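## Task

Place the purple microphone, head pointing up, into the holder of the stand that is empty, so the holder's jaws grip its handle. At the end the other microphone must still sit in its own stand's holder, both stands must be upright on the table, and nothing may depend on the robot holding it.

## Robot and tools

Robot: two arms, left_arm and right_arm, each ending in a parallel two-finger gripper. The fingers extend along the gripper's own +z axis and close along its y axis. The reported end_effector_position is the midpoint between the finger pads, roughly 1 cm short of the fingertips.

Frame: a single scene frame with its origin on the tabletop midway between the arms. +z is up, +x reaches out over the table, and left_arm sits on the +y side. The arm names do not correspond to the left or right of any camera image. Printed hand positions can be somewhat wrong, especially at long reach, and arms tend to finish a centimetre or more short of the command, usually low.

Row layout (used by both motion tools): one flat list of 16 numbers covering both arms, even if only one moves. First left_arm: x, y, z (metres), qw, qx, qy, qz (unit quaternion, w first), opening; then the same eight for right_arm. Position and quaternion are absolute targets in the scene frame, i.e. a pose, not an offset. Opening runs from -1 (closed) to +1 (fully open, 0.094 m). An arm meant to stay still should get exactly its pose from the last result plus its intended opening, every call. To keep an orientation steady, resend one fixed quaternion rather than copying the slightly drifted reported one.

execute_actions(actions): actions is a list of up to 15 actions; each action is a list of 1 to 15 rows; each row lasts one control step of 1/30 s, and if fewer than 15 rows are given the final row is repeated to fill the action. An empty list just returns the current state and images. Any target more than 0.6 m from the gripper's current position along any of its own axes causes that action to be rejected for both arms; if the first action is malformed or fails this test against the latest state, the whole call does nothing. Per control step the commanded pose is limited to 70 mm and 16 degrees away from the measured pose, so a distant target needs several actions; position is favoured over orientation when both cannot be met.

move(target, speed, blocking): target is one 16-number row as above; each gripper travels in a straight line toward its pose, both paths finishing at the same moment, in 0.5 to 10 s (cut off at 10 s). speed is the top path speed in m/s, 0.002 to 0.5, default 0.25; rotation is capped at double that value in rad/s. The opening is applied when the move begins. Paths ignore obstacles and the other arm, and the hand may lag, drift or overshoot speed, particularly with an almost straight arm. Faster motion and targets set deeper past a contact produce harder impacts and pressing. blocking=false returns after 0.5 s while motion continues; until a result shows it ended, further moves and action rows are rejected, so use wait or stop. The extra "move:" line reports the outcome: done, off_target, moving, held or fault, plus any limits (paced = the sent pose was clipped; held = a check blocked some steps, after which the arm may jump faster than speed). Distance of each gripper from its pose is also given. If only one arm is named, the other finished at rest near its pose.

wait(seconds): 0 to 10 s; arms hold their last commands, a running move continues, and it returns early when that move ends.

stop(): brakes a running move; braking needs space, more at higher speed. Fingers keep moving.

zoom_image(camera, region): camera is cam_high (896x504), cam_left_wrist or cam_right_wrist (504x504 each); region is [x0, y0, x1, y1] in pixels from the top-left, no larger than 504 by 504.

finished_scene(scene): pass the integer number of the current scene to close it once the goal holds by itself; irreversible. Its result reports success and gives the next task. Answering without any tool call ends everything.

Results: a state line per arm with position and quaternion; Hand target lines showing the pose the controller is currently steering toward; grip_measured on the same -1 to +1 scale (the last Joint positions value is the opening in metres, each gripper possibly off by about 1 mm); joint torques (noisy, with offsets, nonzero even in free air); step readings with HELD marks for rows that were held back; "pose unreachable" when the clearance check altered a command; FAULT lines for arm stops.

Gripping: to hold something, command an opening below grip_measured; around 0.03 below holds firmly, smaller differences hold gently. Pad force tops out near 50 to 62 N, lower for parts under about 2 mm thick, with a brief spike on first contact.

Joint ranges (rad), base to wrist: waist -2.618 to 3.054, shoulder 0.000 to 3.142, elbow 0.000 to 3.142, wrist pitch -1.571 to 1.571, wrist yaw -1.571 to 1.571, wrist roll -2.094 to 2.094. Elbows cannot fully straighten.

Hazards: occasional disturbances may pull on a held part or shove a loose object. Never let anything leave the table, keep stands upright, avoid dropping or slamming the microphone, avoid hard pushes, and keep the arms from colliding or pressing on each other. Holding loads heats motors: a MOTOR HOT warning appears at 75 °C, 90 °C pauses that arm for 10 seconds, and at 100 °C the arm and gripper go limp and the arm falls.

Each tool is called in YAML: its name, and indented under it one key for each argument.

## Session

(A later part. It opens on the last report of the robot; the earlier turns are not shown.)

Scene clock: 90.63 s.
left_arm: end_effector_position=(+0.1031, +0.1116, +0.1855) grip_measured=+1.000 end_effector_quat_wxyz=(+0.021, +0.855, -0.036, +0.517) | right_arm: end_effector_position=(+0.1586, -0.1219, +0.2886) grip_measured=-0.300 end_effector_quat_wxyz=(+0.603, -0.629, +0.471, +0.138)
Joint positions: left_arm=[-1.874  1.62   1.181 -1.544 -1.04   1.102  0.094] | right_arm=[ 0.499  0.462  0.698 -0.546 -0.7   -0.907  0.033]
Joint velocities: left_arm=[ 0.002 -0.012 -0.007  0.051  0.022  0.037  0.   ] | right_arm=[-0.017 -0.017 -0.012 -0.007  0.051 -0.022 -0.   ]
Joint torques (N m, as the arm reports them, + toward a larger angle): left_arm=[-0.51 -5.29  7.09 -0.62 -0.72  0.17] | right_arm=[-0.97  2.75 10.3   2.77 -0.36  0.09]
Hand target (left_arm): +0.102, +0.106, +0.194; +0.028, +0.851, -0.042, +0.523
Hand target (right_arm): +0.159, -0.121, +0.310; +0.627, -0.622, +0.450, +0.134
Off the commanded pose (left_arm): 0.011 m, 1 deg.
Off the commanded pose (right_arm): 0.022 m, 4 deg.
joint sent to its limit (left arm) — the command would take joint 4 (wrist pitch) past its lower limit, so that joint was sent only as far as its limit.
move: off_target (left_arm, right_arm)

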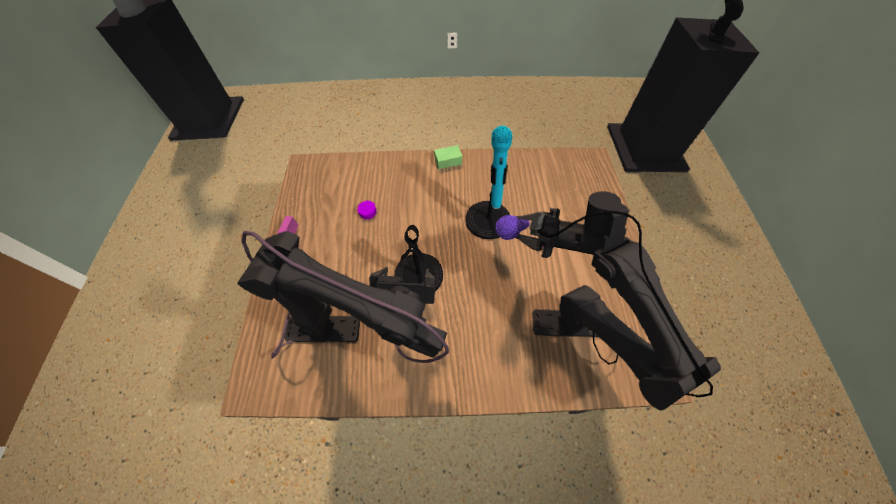

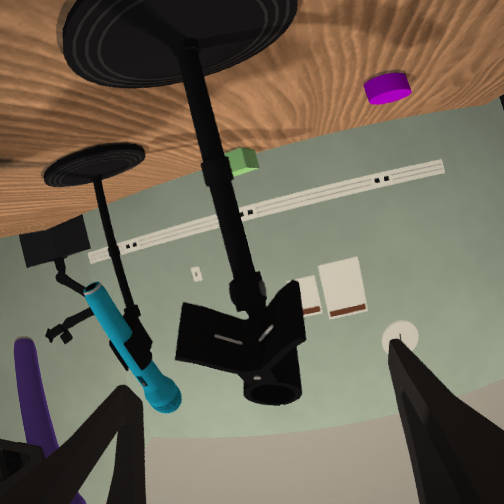

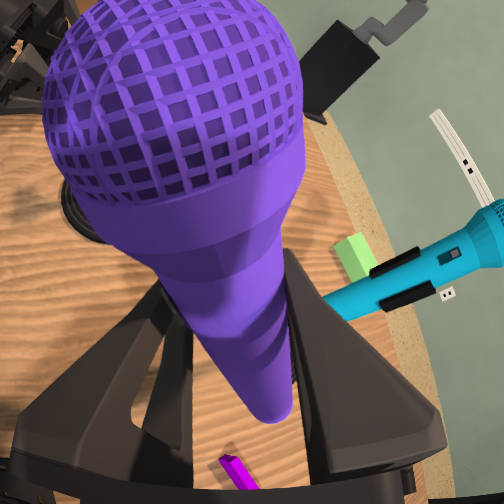

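move:
  target: [0.150,0.102,0.184,0,0.829,0,0.559,1, 0.213,0.10,0.325,0.558,-0.727,0.242,0.316,-0.335]
  speed: 0.2

Scene clock: 93.90 s.
left_arm: end_effector_position=(+0.1469, +0.1018, +0.1846) grip_measured=+1.000 end_effector_quat_wxyz=(+0.006, +0.835, +0.009, +0.550) | right_arm: end_effector_position=(+0.2150, +0.0980, +0.2983) grip_measured=-0.300 end_effector_quat_wxyz=(-0.533, +0.733, -0.280, -0.315)
Joint positions: left_arm=[-1.712  1.662  1.181 -1.427 -1.138  1.179  0.094] | right_arm=[ 0.887  1.535  1.229 -0.071 -0.888 -0.971  0.033]
Joint velocities: left_arm=[-0.012  0.022  0.002  0.051  0.037  0.066  0.   ] | right_arm=[-0.017 -0.017  0.017 -0.007  0.022  0.051 -0.001]
Joint torques (N m, as the arm reports them, + toward a larger angle): left_arm=[ 0.62 -5.38  4.09 -0.28 -0.85  0.19] | right_arm=[ 0.68 -6.87 11.87  2.45 -0.5  -0.08]
Hand target (left_arm): +0.150, +0.103, +0.184; -0.002, +0.829, +0.000, +0.559
Hand target (right_arm): +0.209, +0.102, +0.321; -0.556, +0.730, -0.243, -0.315
Off the commanded pose (left_arm): 0.003 m, 2 deg.
Off the commanded pose (right_arm): 0.027 m, 5 deg.
move: off_target (right_arm)

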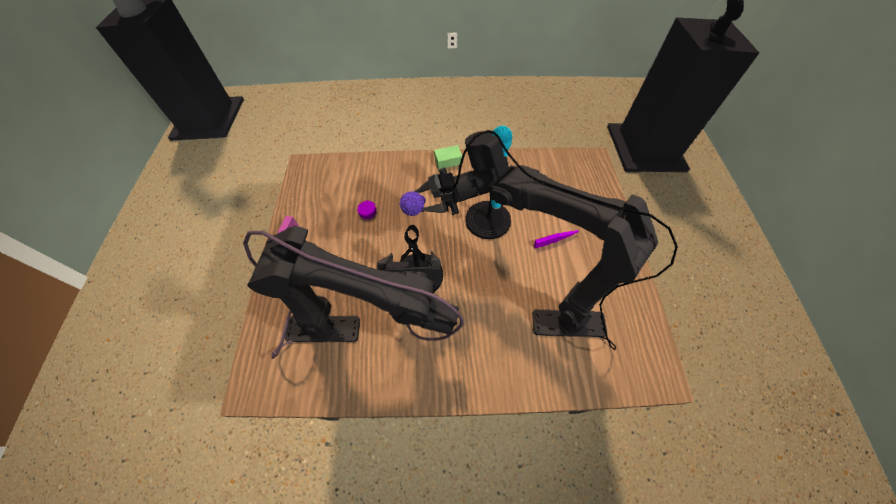

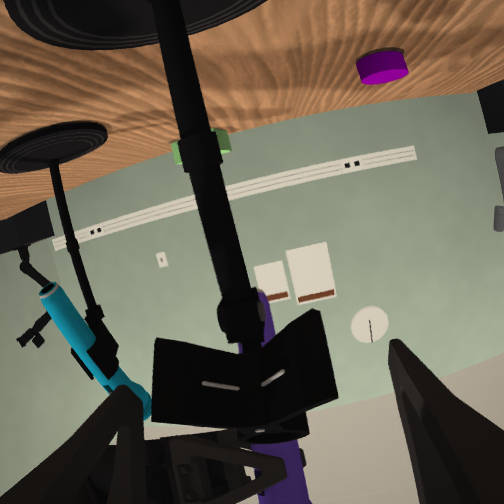

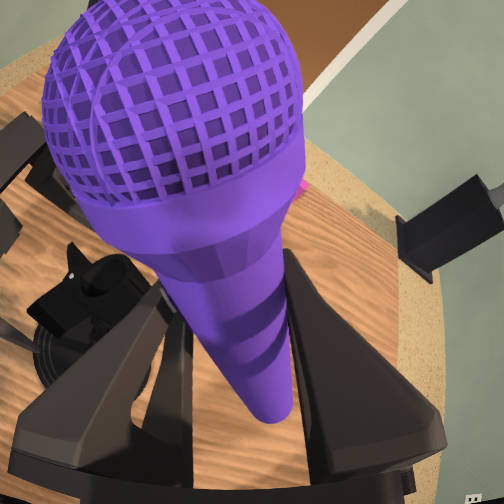

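move:
  target: [0.154,0.093,0.177,0,0.829,0,0.559,1, 0.213,0.10,0.325,0.558,-0.727,0.242,0.316,-0.335]
  speed: 0.1

Scene clock: 95.03 s.
left_arm: end_effector_position=(+0.1505, +0.0934, +0.1758) grip_measured=+1.000 end_effector_quat_wxyz=(+0.004, +0.835, +0.008, +0.550) | right_arm: end_effector_position=(+0.2125, +0.0977, +0.2989) grip_measured=-0.300 end_effector_quat_wxyz=(-0.532, +0.734, -0.275, -0.321)
Joint positions: left_arm=[-1.694  1.692  1.181 -1.364 -1.143  1.221  0.094] | right_arm=[ 0.887  1.535  1.229 -0.072 -0.902 -0.971  0.033]
Joint velocities: left_arm=[-0.007 -0.007 -0.012  0.022  0.007 -0.081  0.   ] | right_arm=[-0.002 -0.012  0.027 -0.081 -0.007 -0.037 -0.   ]
Joint torques (N m, as the arm reports them, + toward a larger angle): left_arm=[ 0.78 -5.71  4.68 -0.25 -0.86  0.22] | right_arm=[-0.43 -6.94 12.38  2.44 -0.47 -0.07]
Hand target (left_arm): +0.154, +0.093, +0.177; -0.001, +0.829, +0.001, +0.559
Hand target (right_arm): +0.212, +0.099, +0.325; -0.558, +0.728, -0.242, -0.316
Off the commanded pose (left_arm): 0.004 m, 2 deg.
Off the commanded pose (right_arm): 0.026 m, 5 deg.
move: off_target (right_arm)

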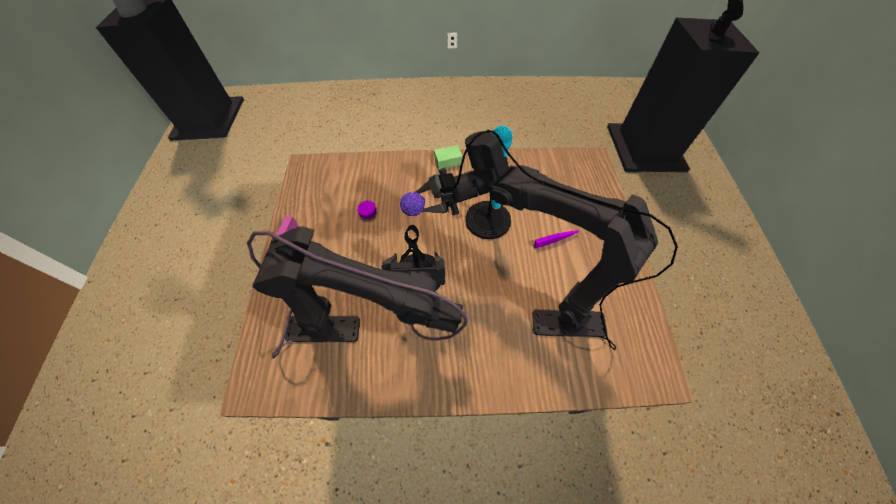

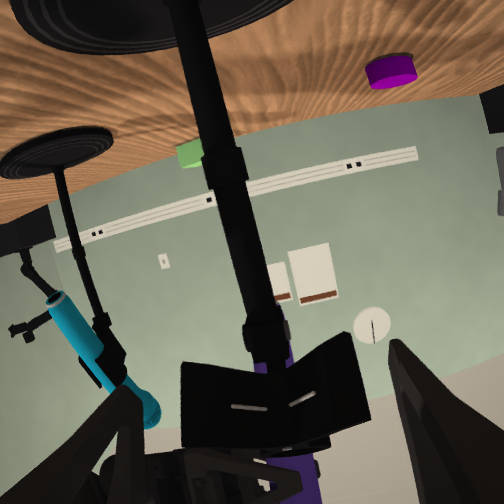

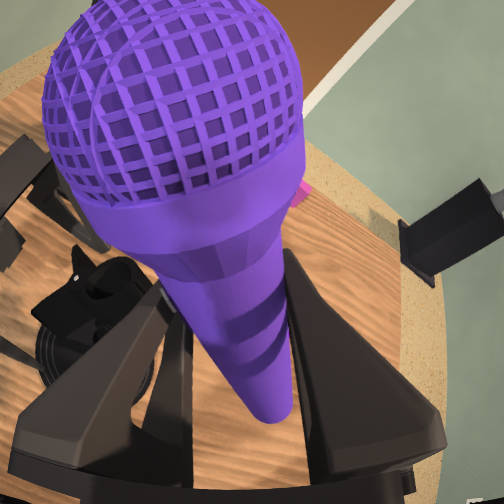

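move:
  target: [0.152,0.094,0.175,0,0.829,0,0.559,-0.54, 0.195,0.10,0.30,0.575,-0.722,0.22,0.313,-0.335]
  speed: 0.05

Scene clock: 97.40 s.
left_arm: end_effector_position=(+0.1481, +0.0942, +0.1696) grip_measured=-0.517 end_effector_quat_wxyz=(+0.002, +0.844, +0.013, +0.536) | right_arm: end_effector_position=(+0.2037, +0.1018, +0.2777) grip_measured=-0.300 end_effector_quat_wxyz=(-0.552, +0.731, -0.249, -0.316)
Joint positions: left_arm=[-1.694  1.696  1.181 -1.358 -1.11   1.218  0.023] | right_arm=[ 0.909  1.535  1.1    0.122 -0.9   -0.971  0.033]
Joint velocities: left_arm=[ 0.012  0.027 -0.012 -0.007  0.007 -0.007 -0.001] | right_arm=[-0.017  0.007  0.012  0.022 -0.007  0.007  0.   ]
Joint torques (N m, as the arm reports them, + toward a larger angle): left_arm=[-0.19 -6.01  4.12 -0.31 -1.16  0.15] | right_arm=[ 0.72 -9.51  7.92  2.61 -0.3   0.06]
Hand target (left_arm): +0.152, +0.094, +0.175; -0.000, +0.830, -0.000, +0.558
Hand target (right_arm): +0.195, +0.100, +0.300; -0.575, +0.723, -0.220, -0.314
Off the commanded pose (left_arm): 0.007 m, 3 deg.
Off the commanded pose (right_arm): 0.024 m, 4 deg.
move: off_target (left_arm, right_arm)

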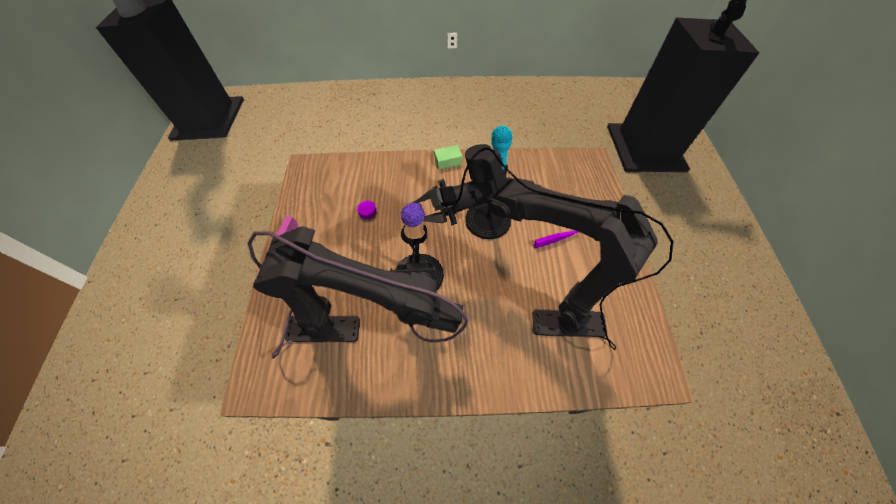

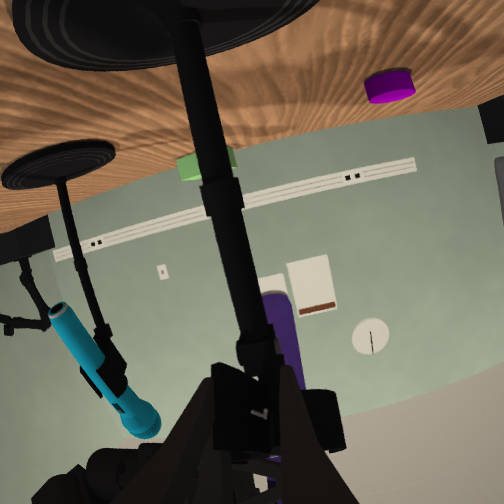

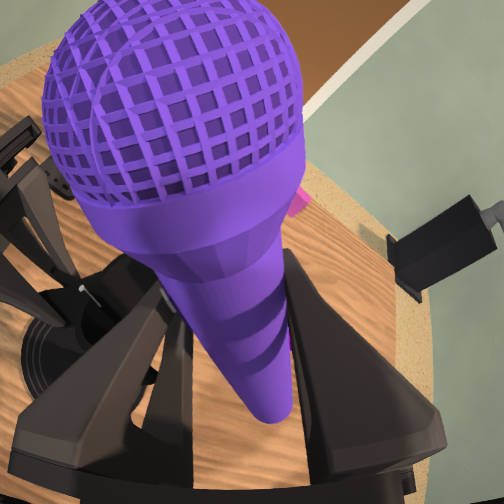

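zoom_image:
  camera: "cam_high"
  region: [370, 170, 490, 290]

Region (370, 170, 490, 290) of cam_high's 896x504 image, scaled by 4.200, with more detail than that image has.

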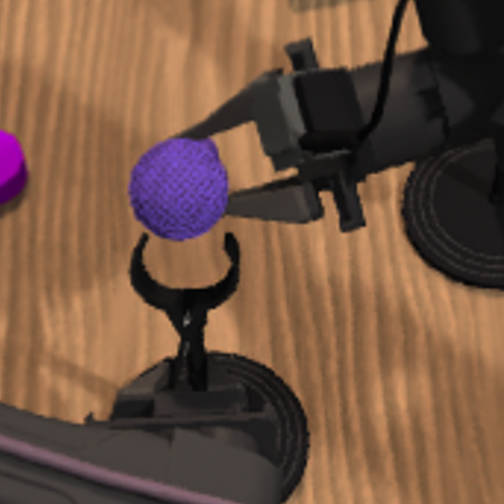

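move:
  target: [0.150,0.094,0.172,0,0.836,0,0.548,-0.54, 0.163,0.102,0.291,0.575,-0.722,0.22,0.313,-0.335]
  speed: 0.05

zoom_image:
  camera: "cam_high"
  region: [370, 170, 490, 290]

Scene clock: 101.13 s.
left_arm: end_effector_position=(+0.1470, +0.0944, +0.1688) grip_measured=-0.517 end_effector_quat_wxyz=(+0.002, +0.845, +0.012, +0.534) | right_arm: end_effector_position=(+0.1677, +0.1036, +0.2699) grip_measured=-0.300 end_effector_quat_wxyz=(-0.550, +0.734, -0.240, -0.318)
Joint positions: left_arm=[-1.697  1.696  1.181 -1.359 -1.105  1.217  0.023] | right_arm=[ 0.995  1.467  1.     0.176 -0.833 -0.948  0.033]
Joint velocities: left_arm=[-0.007  0.002 -0.002 -0.051 -0.022 -0.051 -0.   ] | right_arm=[-0.022 -0.012  0.022 -0.007  0.037 -0.037  0.   ]
Joint torques (N m, as the arm reports them, + toward a larger angle): left_arm=[ 0.1  -6.3   4.13 -0.23 -1.02  0.26] | right_arm=[ 0.57 -8.73  7.92  2.65 -0.14  0.13]
Hand target (left_arm): +0.150, +0.094, +0.172; -0.001, +0.836, +0.000, +0.548
Hand target (right_arm): +0.163, +0.101, +0.291; -0.575, +0.723, -0.220, -0.314
Off the commanded pose (left_arm): 0.004 m, 2 deg.
Off the commanded pose (right_arm): 0.022 m, 4 deg.
move: off_target (right_arm)

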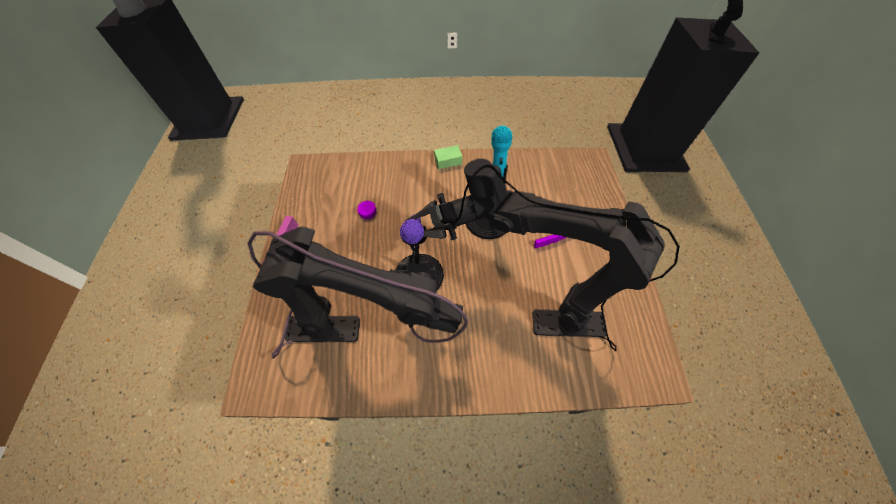

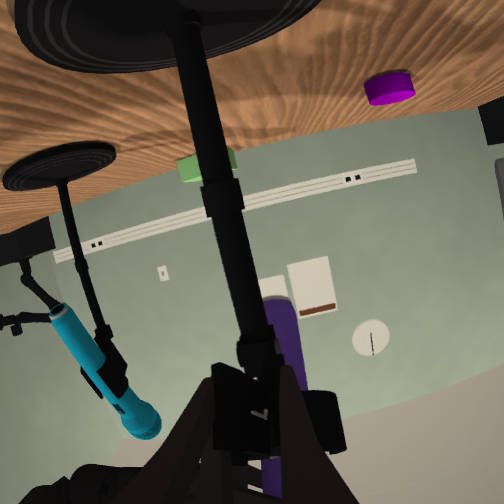

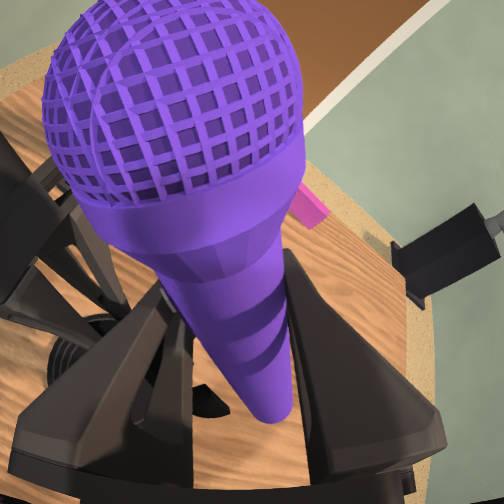

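Region (370, 170, 490, 290) of cam_high's 896x504 image, scaled by 4.200, with more detail than that image has.

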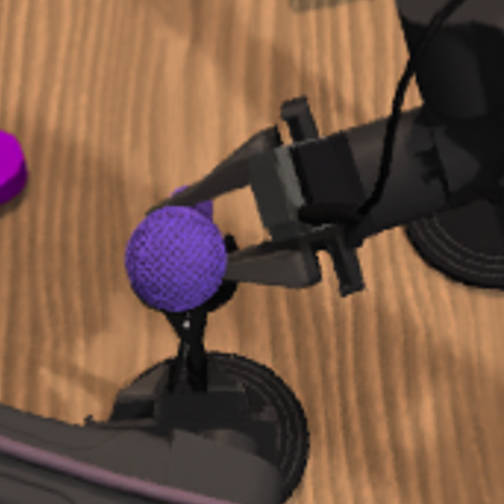

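execute_actions:
  actions:
    - [[0.150,0.094,0.172,0,0.836,0,0.548,-0.54,0.162,0.102,0.290,0.575,-0.722,0.22,0.313,-0.335],[0.150,0.094,0.172,0,0.836,0,0.548,-0.54,0.161,0.102,0.289,0.575,-0.722,0.22,0.313,-0.335],[0.150,0.094,0.172,0,0.836,0,0.548,-0.54,0.160,0.102,0.288,0.575,-0.722,0.22,0.313,-0.335],[0.150,0.094,0.172,0,0.836,0,0.548,-0.54,0.159,0.102,0.287,0.575,-0.722,0.22,0.313,-0.335],[0.150,0.094,0.172,0,0.836,0,0.548,-0.54,0.158,0.102,0.286,0.575,-0.722,0.22,0.313,-0.335],[0.150,0.094,0.172,0,0.836,0,0.548,-0.54,0.157,0.102,0.285,0.575,-0.722,0.22,0.313,-0.335],[0.150,0.094,0.172,0,0.836,0,0.548,-0.54,0.156,0.102,0.284,0.575,-0.722,0.22,0.313,-0.335],[0.150,0.094,0.172,0,0.836,0,0.548,-0.54,0.155,0.102,0.283,0.575,-0.722,0.22,0.313,-0.335],[0.150,0.094,0.172,0,0.836,0,0.548,-0.54,0.154,0.102,0.282,0.575,-0.722,0.22,0.313,-0.335],[0.150,0.094,0.172,0,0.836,0,0.548,-0.54,0.153,0.102,0.281,0.575,-0.722,0.22,0.313,-0.335],[0.150,0.094,0.172,0,0.836,0,0.548,-0.54,0.152,0.102,0.280,0.575,-0.722,0.22,0.313,-0.335],[0.150,0.094,0.172,0,0.836,0,0.548,-0.54,0.151,0.102,0.279,0.575,-0.722,0.22,0.313,-0.335],[0.150,0.094,0.172,0,0.836,0,0.548,-0.54,0.150,0.102,0.278,0.575,-0.722,0.22,0.313,-0.335],[0.150,0.094,0.172,0,0.836,0,0.548,-0.54,0.149,0.102,0.277,0.575,-0.722,0.22,0.313,-0.335],[0.150,0.094,0.172,0,0.836,0,0.548,-0.54,0.148,0.102,0.276,0.575,-0.722,0.22,0.313,-0.335]]
    - [[0.150,0.094,0.172,0,0.836,0,0.548,-0.54,0.147,0.102,0.275,0.575,-0.722,0.22,0.313,-0.335]]

zoom_image:
  camera: "cam_high"
  region: [370, 170, 490, 290]

Scene clock: 103.60 s.
left_arm: end_effector_position=(+0.1470, +0.0944, +0.1688) grip_measured=-0.517 end_effector_quat_wxyz=(+0.002, +0.845, +0.012, +0.534) | right_arm: end_effector_position=(+0.1520, +0.1035, +0.2534) grip_measured=-0.300 end_effector_quat_wxyz=(-0.549, +0.735, -0.241, -0.317)
Joint positions: left_arm=[-1.697  1.696  1.181 -1.359 -1.105  1.217  0.023] | right_arm=[ 1.038  1.446  0.914  0.251 -0.788 -0.933  0.033]
Joint velocities: left_arm=[ 0.007 -0.012 -0.007  0.037 -0.037 -0.022 -0.   ] | right_arm=[ 0.002 -0.037 -0.012  0.095  0.037 -0.007 -0.001]
Joint torques (N m, as the arm reports them, + toward a larger angle): left_arm=[-0.1  -6.4   4.13 -0.17 -0.99  0.25] | right_arm=[ 0.64 -8.41  7.87  2.72 -0.17  0.12]
Hand target (left_arm): +0.150, +0.094, +0.172; -0.001, +0.836, +0.001, +0.548
Hand target (right_arm): +0.147, +0.102, +0.275; -0.575, +0.723, -0.220, -0.314
Off the commanded pose (left_arm): 0.004 m, 2 deg.
Off the commanded pose (right_arm): 0.022 m, 4 deg.
Step readings (end_effector_position; steps 1 to 15: 1st action; 16 to 30: 2nd action):
0: left_arm (+0.1470, +0.0944, +0.1688) | right_arm (+0.1682, +0.1037, +0.2701)
1: left_arm (+0.1470, +0.0944, +0.1688) | right_arm (+0.1683, +0.1038, +0.2702)
2: left_arm (+0.1470, +0.0944, +0.1688) | right_arm (+0.1684, +0.1038, +0.2700)
4: left_arm (+0.1470, +0.0944, +0.1688) | right_arm (+0.1677, +0.1040, +0.2685)
8: left_arm (+0.1470, +0.0944, +0.1688) | right_arm (+0.1631, +0.1041, +0.2603)
15: left_arm (+0.1470, +0.0944, +0.1688) | right_arm (+0.1540, +0.1025, +0.2521)
16: left_arm (+0.1470, +0.0944, +0.1688) | right_arm (+0.1529, +0.1024, +0.2521)
17: left_arm (+0.1470, +0.0944, +0.1688) | right_arm (+0.1519, +0.1025, +0.2519)
19: left_arm (+0.1470, +0.0944, +0.1688) | right_arm (+0.1507, +0.1028, +0.2519)
23: left_arm (+0.1470, +0.0944, +0.1688) | right_arm (+0.1513, +0.1032, +0.2524)
30: end_effector_position above

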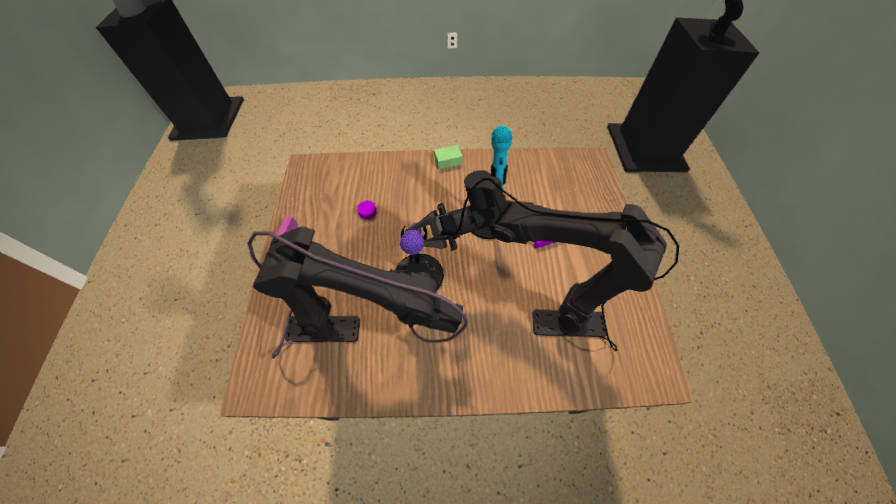

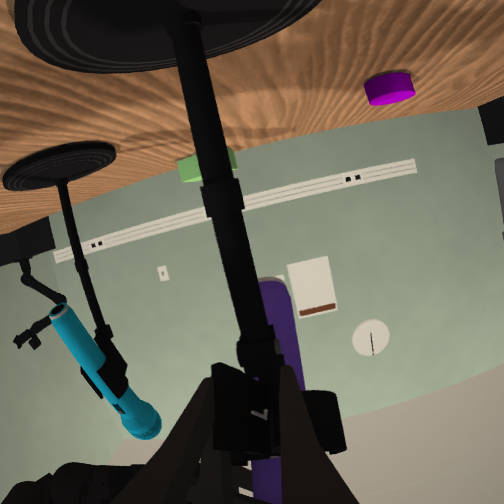

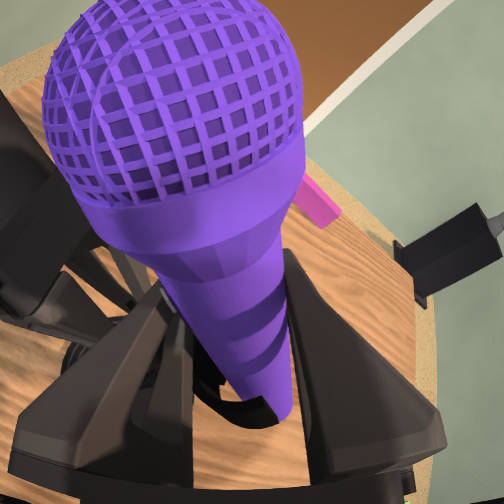

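Region (370, 170, 490, 290) of cam_high's 896x504 image, scaled by 4.200, with more detail than that image has.

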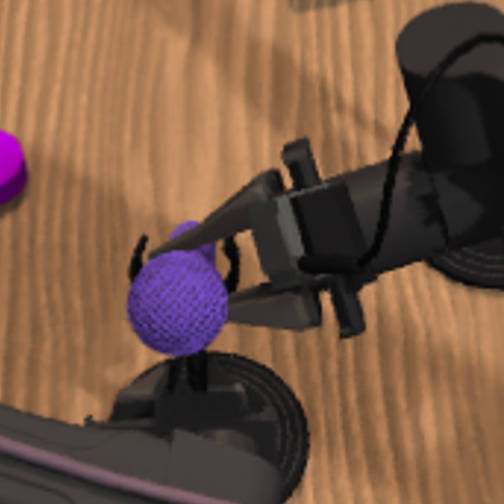

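execute_actions:
  actions:
    - [[0.149,0.094,0.171,0,0.84,0,0.542,-0.54,0.146,0.102,0.274,0.575,-0.722,0.22,0.313,-0.335],[0.149,0.094,0.171,0,0.84,0,0.542,-0.54,0.145,0.102,0.273,0.575,-0.722,0.22,0.313,-0.335],[0.149,0.094,0.171,0,0.84,0,0.542,-0.54,0.144,0.102,0.272,0.575,-0.722,0.22,0.313,-0.335],[0.149,0.094,0.171,0,0.84,0,0.542,-0.52,0.143,0.102,0.272,0.575,-0.722,0.22,0.313,-0.335],[0.149,0.094,0.171,0,0.84,0,0.542,-0.50,0.143,0.102,0.272,0.575,-0.722,0.22,0.313,-0.335],[0.149,0.094,0.171,0,0.84,0,0.542,-0.47,0.143,0.102,0.272,0.575,-0.722,0.22,0.313,-0.335],[0.149,0.094,0.171,0,0.84,0,0.542,-0.44,0.143,0.102,0.272,0.575,-0.722,0.22,0.313,-0.335],[0.149,0.094,0.171,0,0.84,0,0.542,-0.41,0.143,0.102,0.272,0.575,-0.722,0.22,0.313,-0.335],[0.149,0.094,0.171,0,0.84,0,0.542,-0.38,0.143,0.102,0.272,0.575,-0.722,0.22,0.313,-0.335],[0.149,0.094,0.171,0,0.84,0,0.542,-0.35,0.143,0.102,0.272,0.575,-0.722,0.22,0.313,-0.335],[0.149,0.094,0.171,0,0.84,0,0.542,-0.32,0.143,0.102,0.272,0.575,-0.722,0.22,0.313,-0.335],[0.149,0.094,0.171,0,0.84,0,0.542,-0.29,0.143,0.102,0.272,0.575,-0.722,0.22,0.313,-0.335],[0.149,0.094,0.171,0,0.84,0,0.542,-0.26,0.143,0.102,0.272,0.575,-0.722,0.22,0.313,-0.335],[0.149,0.094,0.171,0,0.84,0,0.542,-0.23,0.143,0.102,0.272,0.575,-0.722,0.22,0.313,-0.335],[0.149,0.094,0.171,0,0.84,0,0.542,-0.20,0.143,0.102,0.272,0.575,-0.722,0.22,0.313,-0.335]]
    - [[0.149,0.094,0.171,0,0.84,0,0.542,-0.15,0.143,0.102,0.272,0.575,-0.722,0.22,0.313,-0.335],[0.149,0.094,0.171,0,0.84,0,0.542,-0.1,0.143,0.102,0.272,0.575,-0.722,0.22,0.313,-0.335],[0.149,0.094,0.171,0,0.84,0,0.542,-0.05,0.143,0.102,0.272,0.575,-0.722,0.22,0.313,-0.335],[0.149,0.094,0.171,0,0.84,0,0.542,0,0.143,0.102,0.272,0.575,-0.722,0.22,0.313,-0.335],[0.149,0.094,0.171,0,0.84,0,0.542,0.1,0.143,0.102,0.272,0.575,-0.722,0.22,0.313,-0.335],[0.149,0.094,0.171,0,0.84,0,0.542,0.2,0.143,0.102,0.272,0.575,-0.722,0.22,0.313,-0.335],[0.149,0.094,0.171,0,0.84,0,0.542,0.35,0.143,0.102,0.272,0.575,-0.722,0.22,0.313,-0.335]]

Scene clock: 106.30 s.
left_arm: end_effector_position=(+0.1477, +0.0923, +0.1705) grip_measured=+0.348 end_effector_quat_wxyz=(+0.002, +0.842, +0.006, +0.539) | right_arm: end_effector_position=(+0.1474, +0.1050, +0.2498) grip_measured=-0.300 end_effector_quat_wxyz=(-0.551, +0.735, -0.238, -0.315)
Joint positions: left_arm=[-1.697  1.696  1.181 -1.35  -1.118  1.235  0.063] | right_arm=[ 1.054  1.446  0.896  0.274 -0.774 -0.933  0.033]
Joint velocities: left_arm=[-0.002 -0.002 -0.007 -0.037 -0.066 -0.007  0.   ] | right_arm=[-0.012 -0.012  0.007 -0.007  0.066 -0.081 -0.001]
Joint torques (N m, as the arm reports them, + toward a larger angle): left_arm=[ 0.19 -6.93  4.14 -0.24 -0.66  0.21] | right_arm=[ 0.41 -8.72  7.81  2.64 -0.15  0.11]
Hand target (left_arm): +0.149, +0.094, +0.171; -0.000, +0.840, +0.000, +0.542
Hand target (right_arm): +0.143, +0.102, +0.272; -0.575, +0.723, -0.220, -0.314
Off the commanded pose (left_arm): 0.002 m, 1 deg.
Off the commanded pose (right_arm): 0.023 m, 4 deg.
Step readings (end_effector_position; steps 1 to 15: 1st action; 16 to 30: 2nd action):
0: left_arm (+0.1470, +0.0944, +0.1688) | right_arm (+0.1521, +0.1036, +0.2536)
1: left_arm (+0.1470, +0.0944, +0.1688) | right_arm (+0.1522, +0.1036, +0.2537)
2: left_arm (+0.1470, +0.0944, +0.1688) | right_arm (+0.1522, +0.1036, +0.2534)
4: left_arm (+0.1470, +0.0943, +0.1688) | right_arm (+0.1512, +0.1038, +0.2523)
8: left_arm (+0.1468, +0.0944, +0.1686) | right_arm (+0.1495, +0.1043, +0.2503)
15: left_arm (+0.1473, +0.0944, +0.1696) | right_arm (+0.1498, +0.1043, +0.2501)
16: left_arm (+0.1474, +0.0945, +0.1699) | right_arm (+0.1498, +0.1043, +0.2501)
17: left_arm (+0.1476, +0.0945, +0.1702) | right_arm (+0.1499, +0.1043, +0.2501)
19: left_arm (+0.1479, +0.0945, +0.1710) | right_arm (+0.1499, +0.1043, +0.2501)
23: left_arm (+0.1479, +0.0935, +0.1710) | right_arm (+0.1485, +0.1049, +0.2504)
30: end_effector_position above

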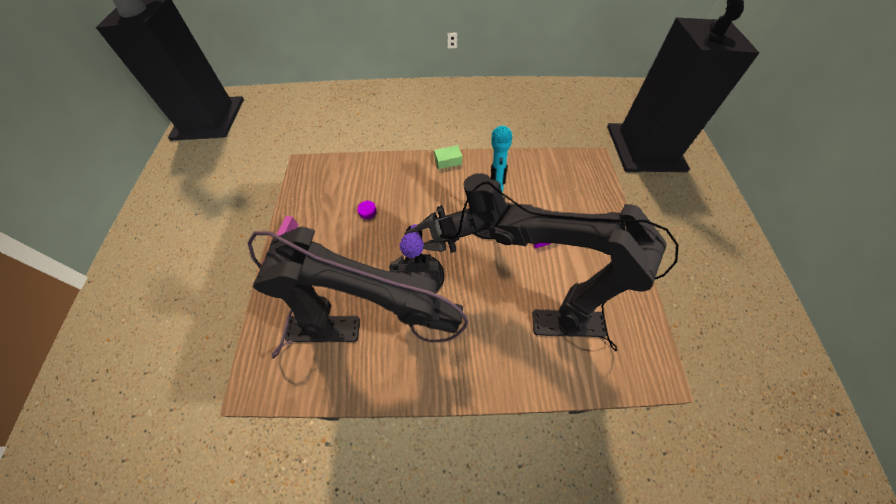

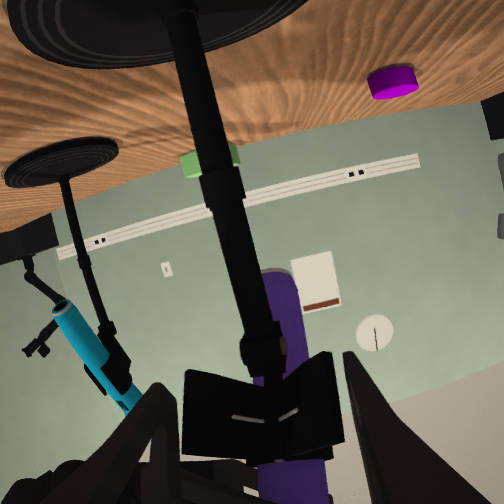

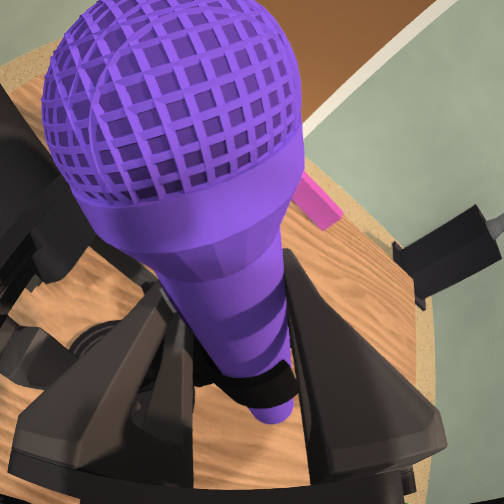

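execute_actions:
  actions:
    - [[0.145,0.093,0.171,0,0.84,0,0.542,0.45,0.144,0.103,0.269,0.57,-0.725,0.224,0.314,-0.31],[0.141,0.093,0.171,0,0.84,0,0.542,0.5,0.145,0.103,0.266,0.566,-0.727,0.228,0.314,-0.28],[0.137,0.093,0.171,0,0.84,0,0.542,0.5,0.146,0.104,0.263,0.562,-0.729,0.231,0.314,-0.2],[0.133,0.093,0.171,0,0.84,0,0.542,0.5,0.146,0.104,0.261,0.56,-0.73,0.233,0.315,-0.1],[0.129,0.093,0.171,0,0.84,0,0.542,0.5,0.146,0.104,0.261,0.56,-0.73,0.233,0.315,0],[0.125,0.093,0.171,0,0.84,0,0.542,0.5,0.146,0.104,0.261,0.56,-0.73,0.233,0.315,0.1],[0.121,0.093,0.171,0,0.84,0,0.542,0.5,0.146,0.104,0.261,0.56,-0.73,0.233,0.315,0.2],[0.117,0.093,0.171,0,0.84,0,0.542,0.5,0.146,0.104,0.261,0.56,-0.73,0.233,0.315,0.2],[0.113,0.093,0.171,0,0.84,0,0.542,0.5,0.146,0.104,0.261,0.56,-0.73,0.233,0.315,0.2],[0.109,0.093,0.171,0,0.84,0,0.542,0.5,0.146,0.104,0.261,0.56,-0.73,0.233,0.315,0.2],[0.105,0.093,0.171,0,0.84,0,0.542,0.5,0.146,0.104,0.261,0.56,-0.73,0.233,0.315,0.2],[0.102,0.093,0.171,0,0.84,0,0.542,0.5,0.146,0.104,0.261,0.56,-0.73,0.233,0.315,0.2],[0.100,0.093,0.171,0,0.84,0,0.542,0.5,0.146,0.104,0.261,0.56,-0.73,0.233,0.315,0.2]]

move:
  target: [0.085,0.093,0.171,0.03,0.85,-0.05,0.52,0.5, 0.162,0.03,0.272,0.56,-0.73,0.233,0.315,0.2]
  speed: 0.15

zoom_image:
  camera: "cam_high"
  region: [350, 110, 550, 310]

Scene clock: 108.20 s.
left_arm: end_effector_position=(+0.1017, +0.0917, +0.1616) grip_measured=+0.498 end_effector_quat_wxyz=(+0.011, +0.845, -0.022, +0.534) | right_arm: end_effector_position=(+0.1473, +0.1050, +0.2496) grip_measured=+0.197 end_effector_quat_wxyz=(-0.550, +0.735, -0.238, -0.315)
Joint positions: left_arm=[-1.862  1.765  1.212 -1.508 -1.063  1.028  0.07 ] | right_arm=[ 1.054  1.446  0.896  0.273 -0.775 -0.933  0.056]
Joint velocities: left_arm=[-0.139 -0.002  0.037 -0.227  0.081 -0.271 -0.001] | right_arm=[-0.002 -0.012 -0.012 -0.022  0.022 -0.051 -0.   ]
Joint torques (N m, as the arm reports them, + toward a larger angle): left_arm=[ 0.48 -6.31  6.76 -0.78 -0.6  -0.05] | right_arm=[ 0.1  -6.85  8.83  2.28 -0.11  0.06]
Hand target (left_arm): +0.100, +0.092, +0.170; +0.015, +0.845, -0.010, +0.534
Hand target (right_arm): +0.146, +0.104, +0.261; -0.560, +0.730, -0.233, -0.315
Off the commanded pose (left_arm): 0.010 m, 3 deg.
Off the commanded pose (right_arm): 0.011 m, 1 deg.
joint sent to its limit (left arm) — the command would take joint 4 (wrist pitch) past its lower limit, so that joint was sent only as far as its limit.
Step readings (end_effector_position):
0: left_arm (+0.1476, +0.0921, +0.1704) | right_arm (+0.1474, +0.1050, +0.2498)
1: left_arm (+0.1475, +0.0920, +0.1703) | right_arm (+0.1474, +0.1050, +0.2498)
2: left_arm (+0.1469, +0.0922, +0.1703) | right_arm (+0.1474, +0.1050, +0.2498)
4: left_arm (+0.1426, +0.0925, +0.1699) | right_arm (+0.1473, +0.1050, +0.2496)
8: left_arm (+0.1267, +0.0930, +0.1646) | right_arm (+0.1473, +0.1050, +0.2496)
15: end_effector_position above

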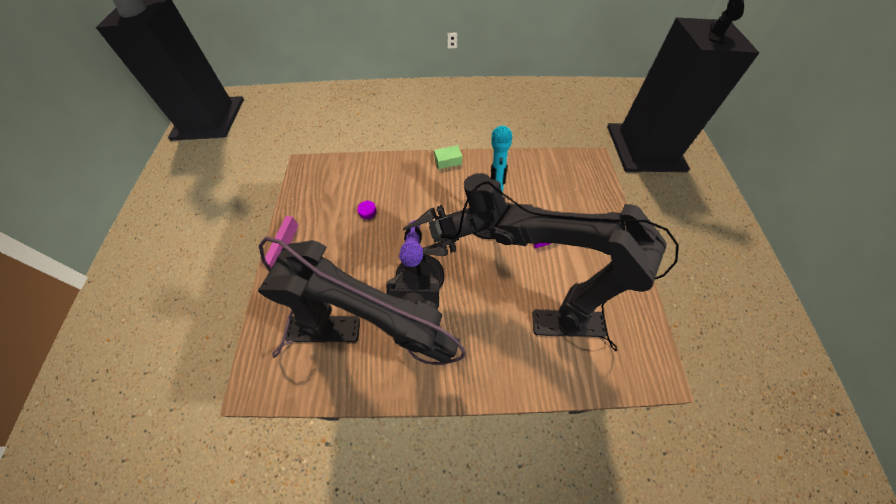

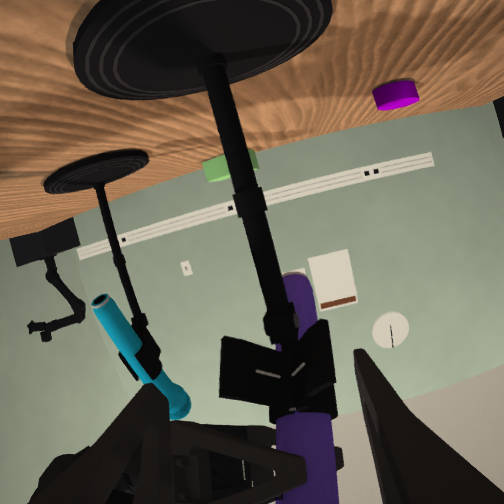

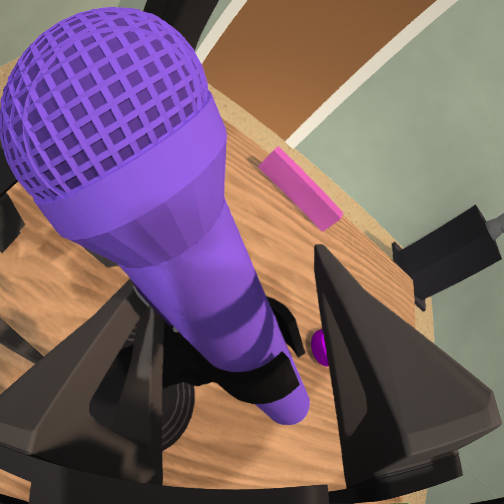

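Scene clock: 109.37 s.
left_arm: end_effector_position=(+0.0854, +0.0913, +0.1638) grip_measured=+0.498 end_effector_quat_wxyz=(+0.024, +0.852, -0.045, +0.521) | right_arm: end_effector_position=(+0.1679, +0.0361, +0.2737) grip_measured=+0.197 end_effector_quat_wxyz=(-0.565, +0.728, -0.234, -0.311)
Joint positions: left_arm=[-1.917  1.74   1.213 -1.508 -1.037  1.051  0.07 ] | right_arm=[ 0.838  1.251  0.834  0.112 -0.974 -1.011  0.056]
Joint velocities: left_arm=[ 0.012 -0.007  0.007 -0.007 -0.051  0.037 -0.001] | right_arm=[-0.012  0.017 -0.022  0.037  0.007  0.037 -0.   ]
Joint torques (N m, as the arm reports them, + toward a larger angle): left_arm=[-0.24 -8.26  4.9  -0.69 -0.61  0.22] | right_arm=[-0.69 -5.51  7.22  1.71 -0.35 -0.07]
Hand target (left_arm): +0.085, +0.093, +0.171; +0.031, +0.851, -0.049, +0.521
Hand target (right_arm): +0.164, +0.030, +0.272; -0.560, +0.730, -0.233, -0.316
Off the commanded pose (left_arm): 0.007 m, 1 deg.
Off the commanded pose (right_arm): 0.009 m, 1 deg.
move: done

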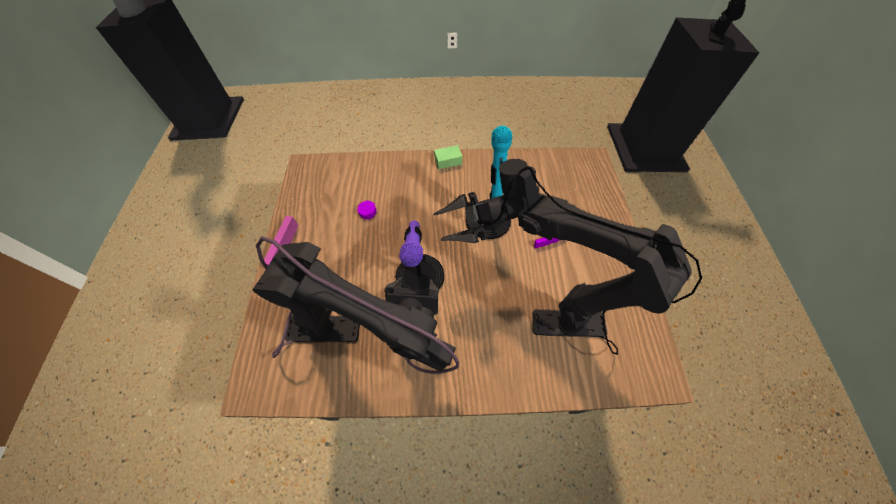

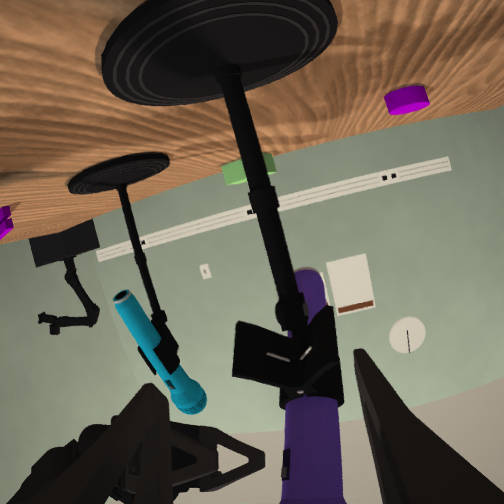

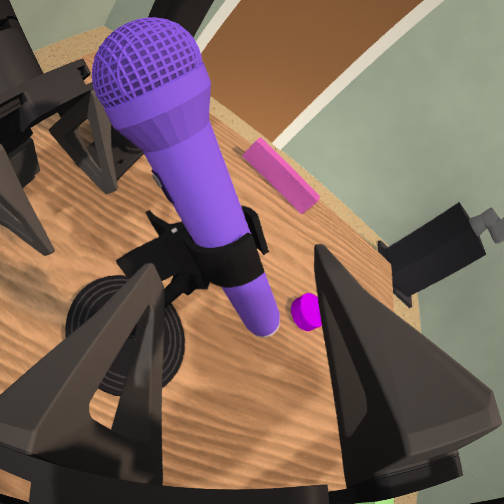

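Region (350, 110, 550, 310) of cam_high's 896x504 image, scaled by 2.520, with more detail than that image has.

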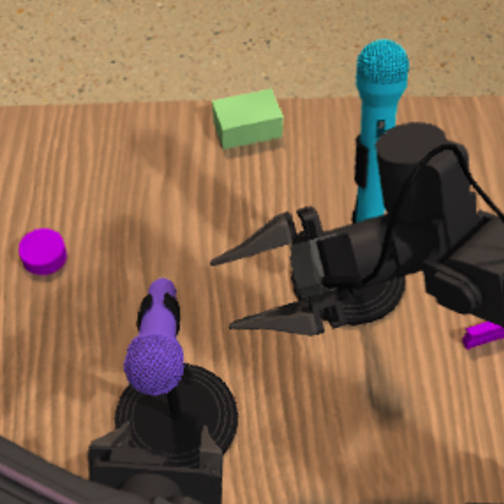

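wait:
  seconds: 2

zoom_image:
  camera: "cam_right_wrist"
  region: [100, 140, 320, 360]

Scene clock: 111.70 s.
left_arm: end_effector_position=(+0.0854, +0.0913, +0.1638) grip_measured=+0.498 end_effector_quat_wxyz=(+0.024, +0.852, -0.045, +0.521) | right_arm: end_effector_position=(+0.1676, +0.0360, +0.2734) grip_measured=+0.197 end_effector_quat_wxyz=(-0.564, +0.728, -0.233, -0.311)
Joint positions: left_arm=[-1.917  1.74   1.213 -1.508 -1.037  1.051  0.07 ] | right_arm=[ 0.838  1.251  0.834  0.11  -0.975 -1.013  0.056]
Joint velocities: left_arm=[-0.002  0.017  0.017  0.007 -0.095  0.022 -0.   ] | right_arm=[-0.012 -0.022 -0.007  0.037  0.022 -0.051 -0.001]
Joint torques (N m, as the arm reports them, + toward a larger angle): left_arm=[-0.54 -8.38  4.71 -0.61 -0.59  0.21] | right_arm=[-0.68 -5.52  7.21  1.71 -0.33 -0.08]
Hand target (left_arm): +0.085, +0.093, +0.171; +0.031, +0.851, -0.049, +0.521
Hand target (right_arm): +0.164, +0.030, +0.272; -0.560, +0.730, -0.233, -0.316
Off the commanded pose (left_arm): 0.007 m, 1 deg.
Off the commanded pose (right_arm): 0.008 m, 1 deg.
wait: 2.00 s; at rest from the start

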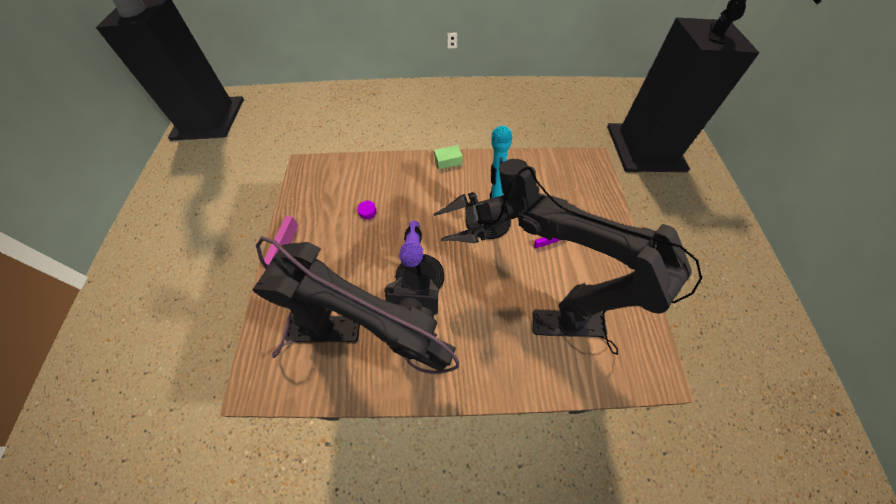

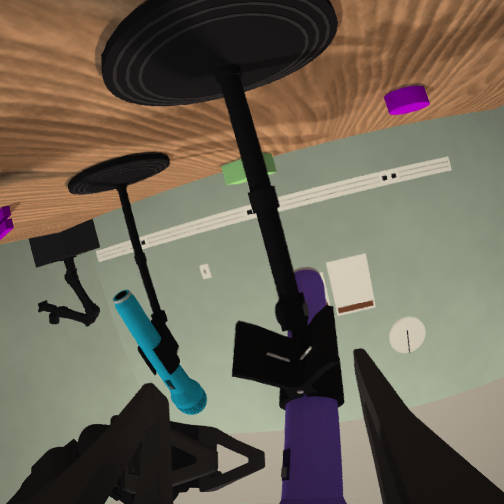

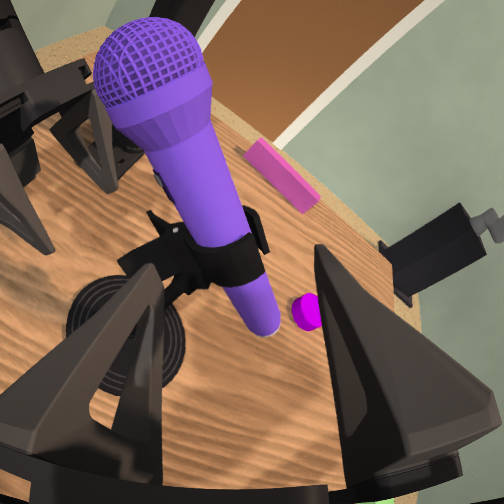

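Region (100, 140, 320, 360) of cam_right_wrist's 504x504 image, scaled by 2.291, with more detail than that image has.

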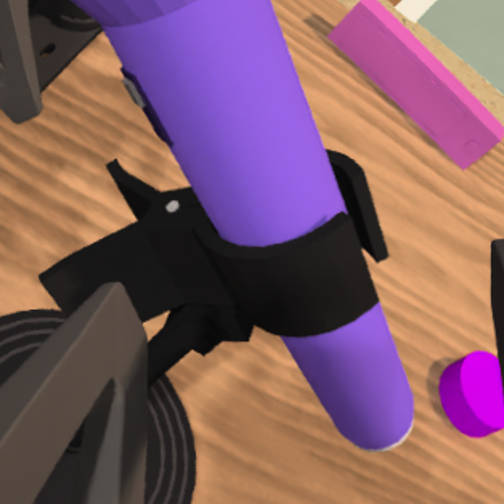

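finished_scene:
  scene: 1

The scene is finished: the task was done.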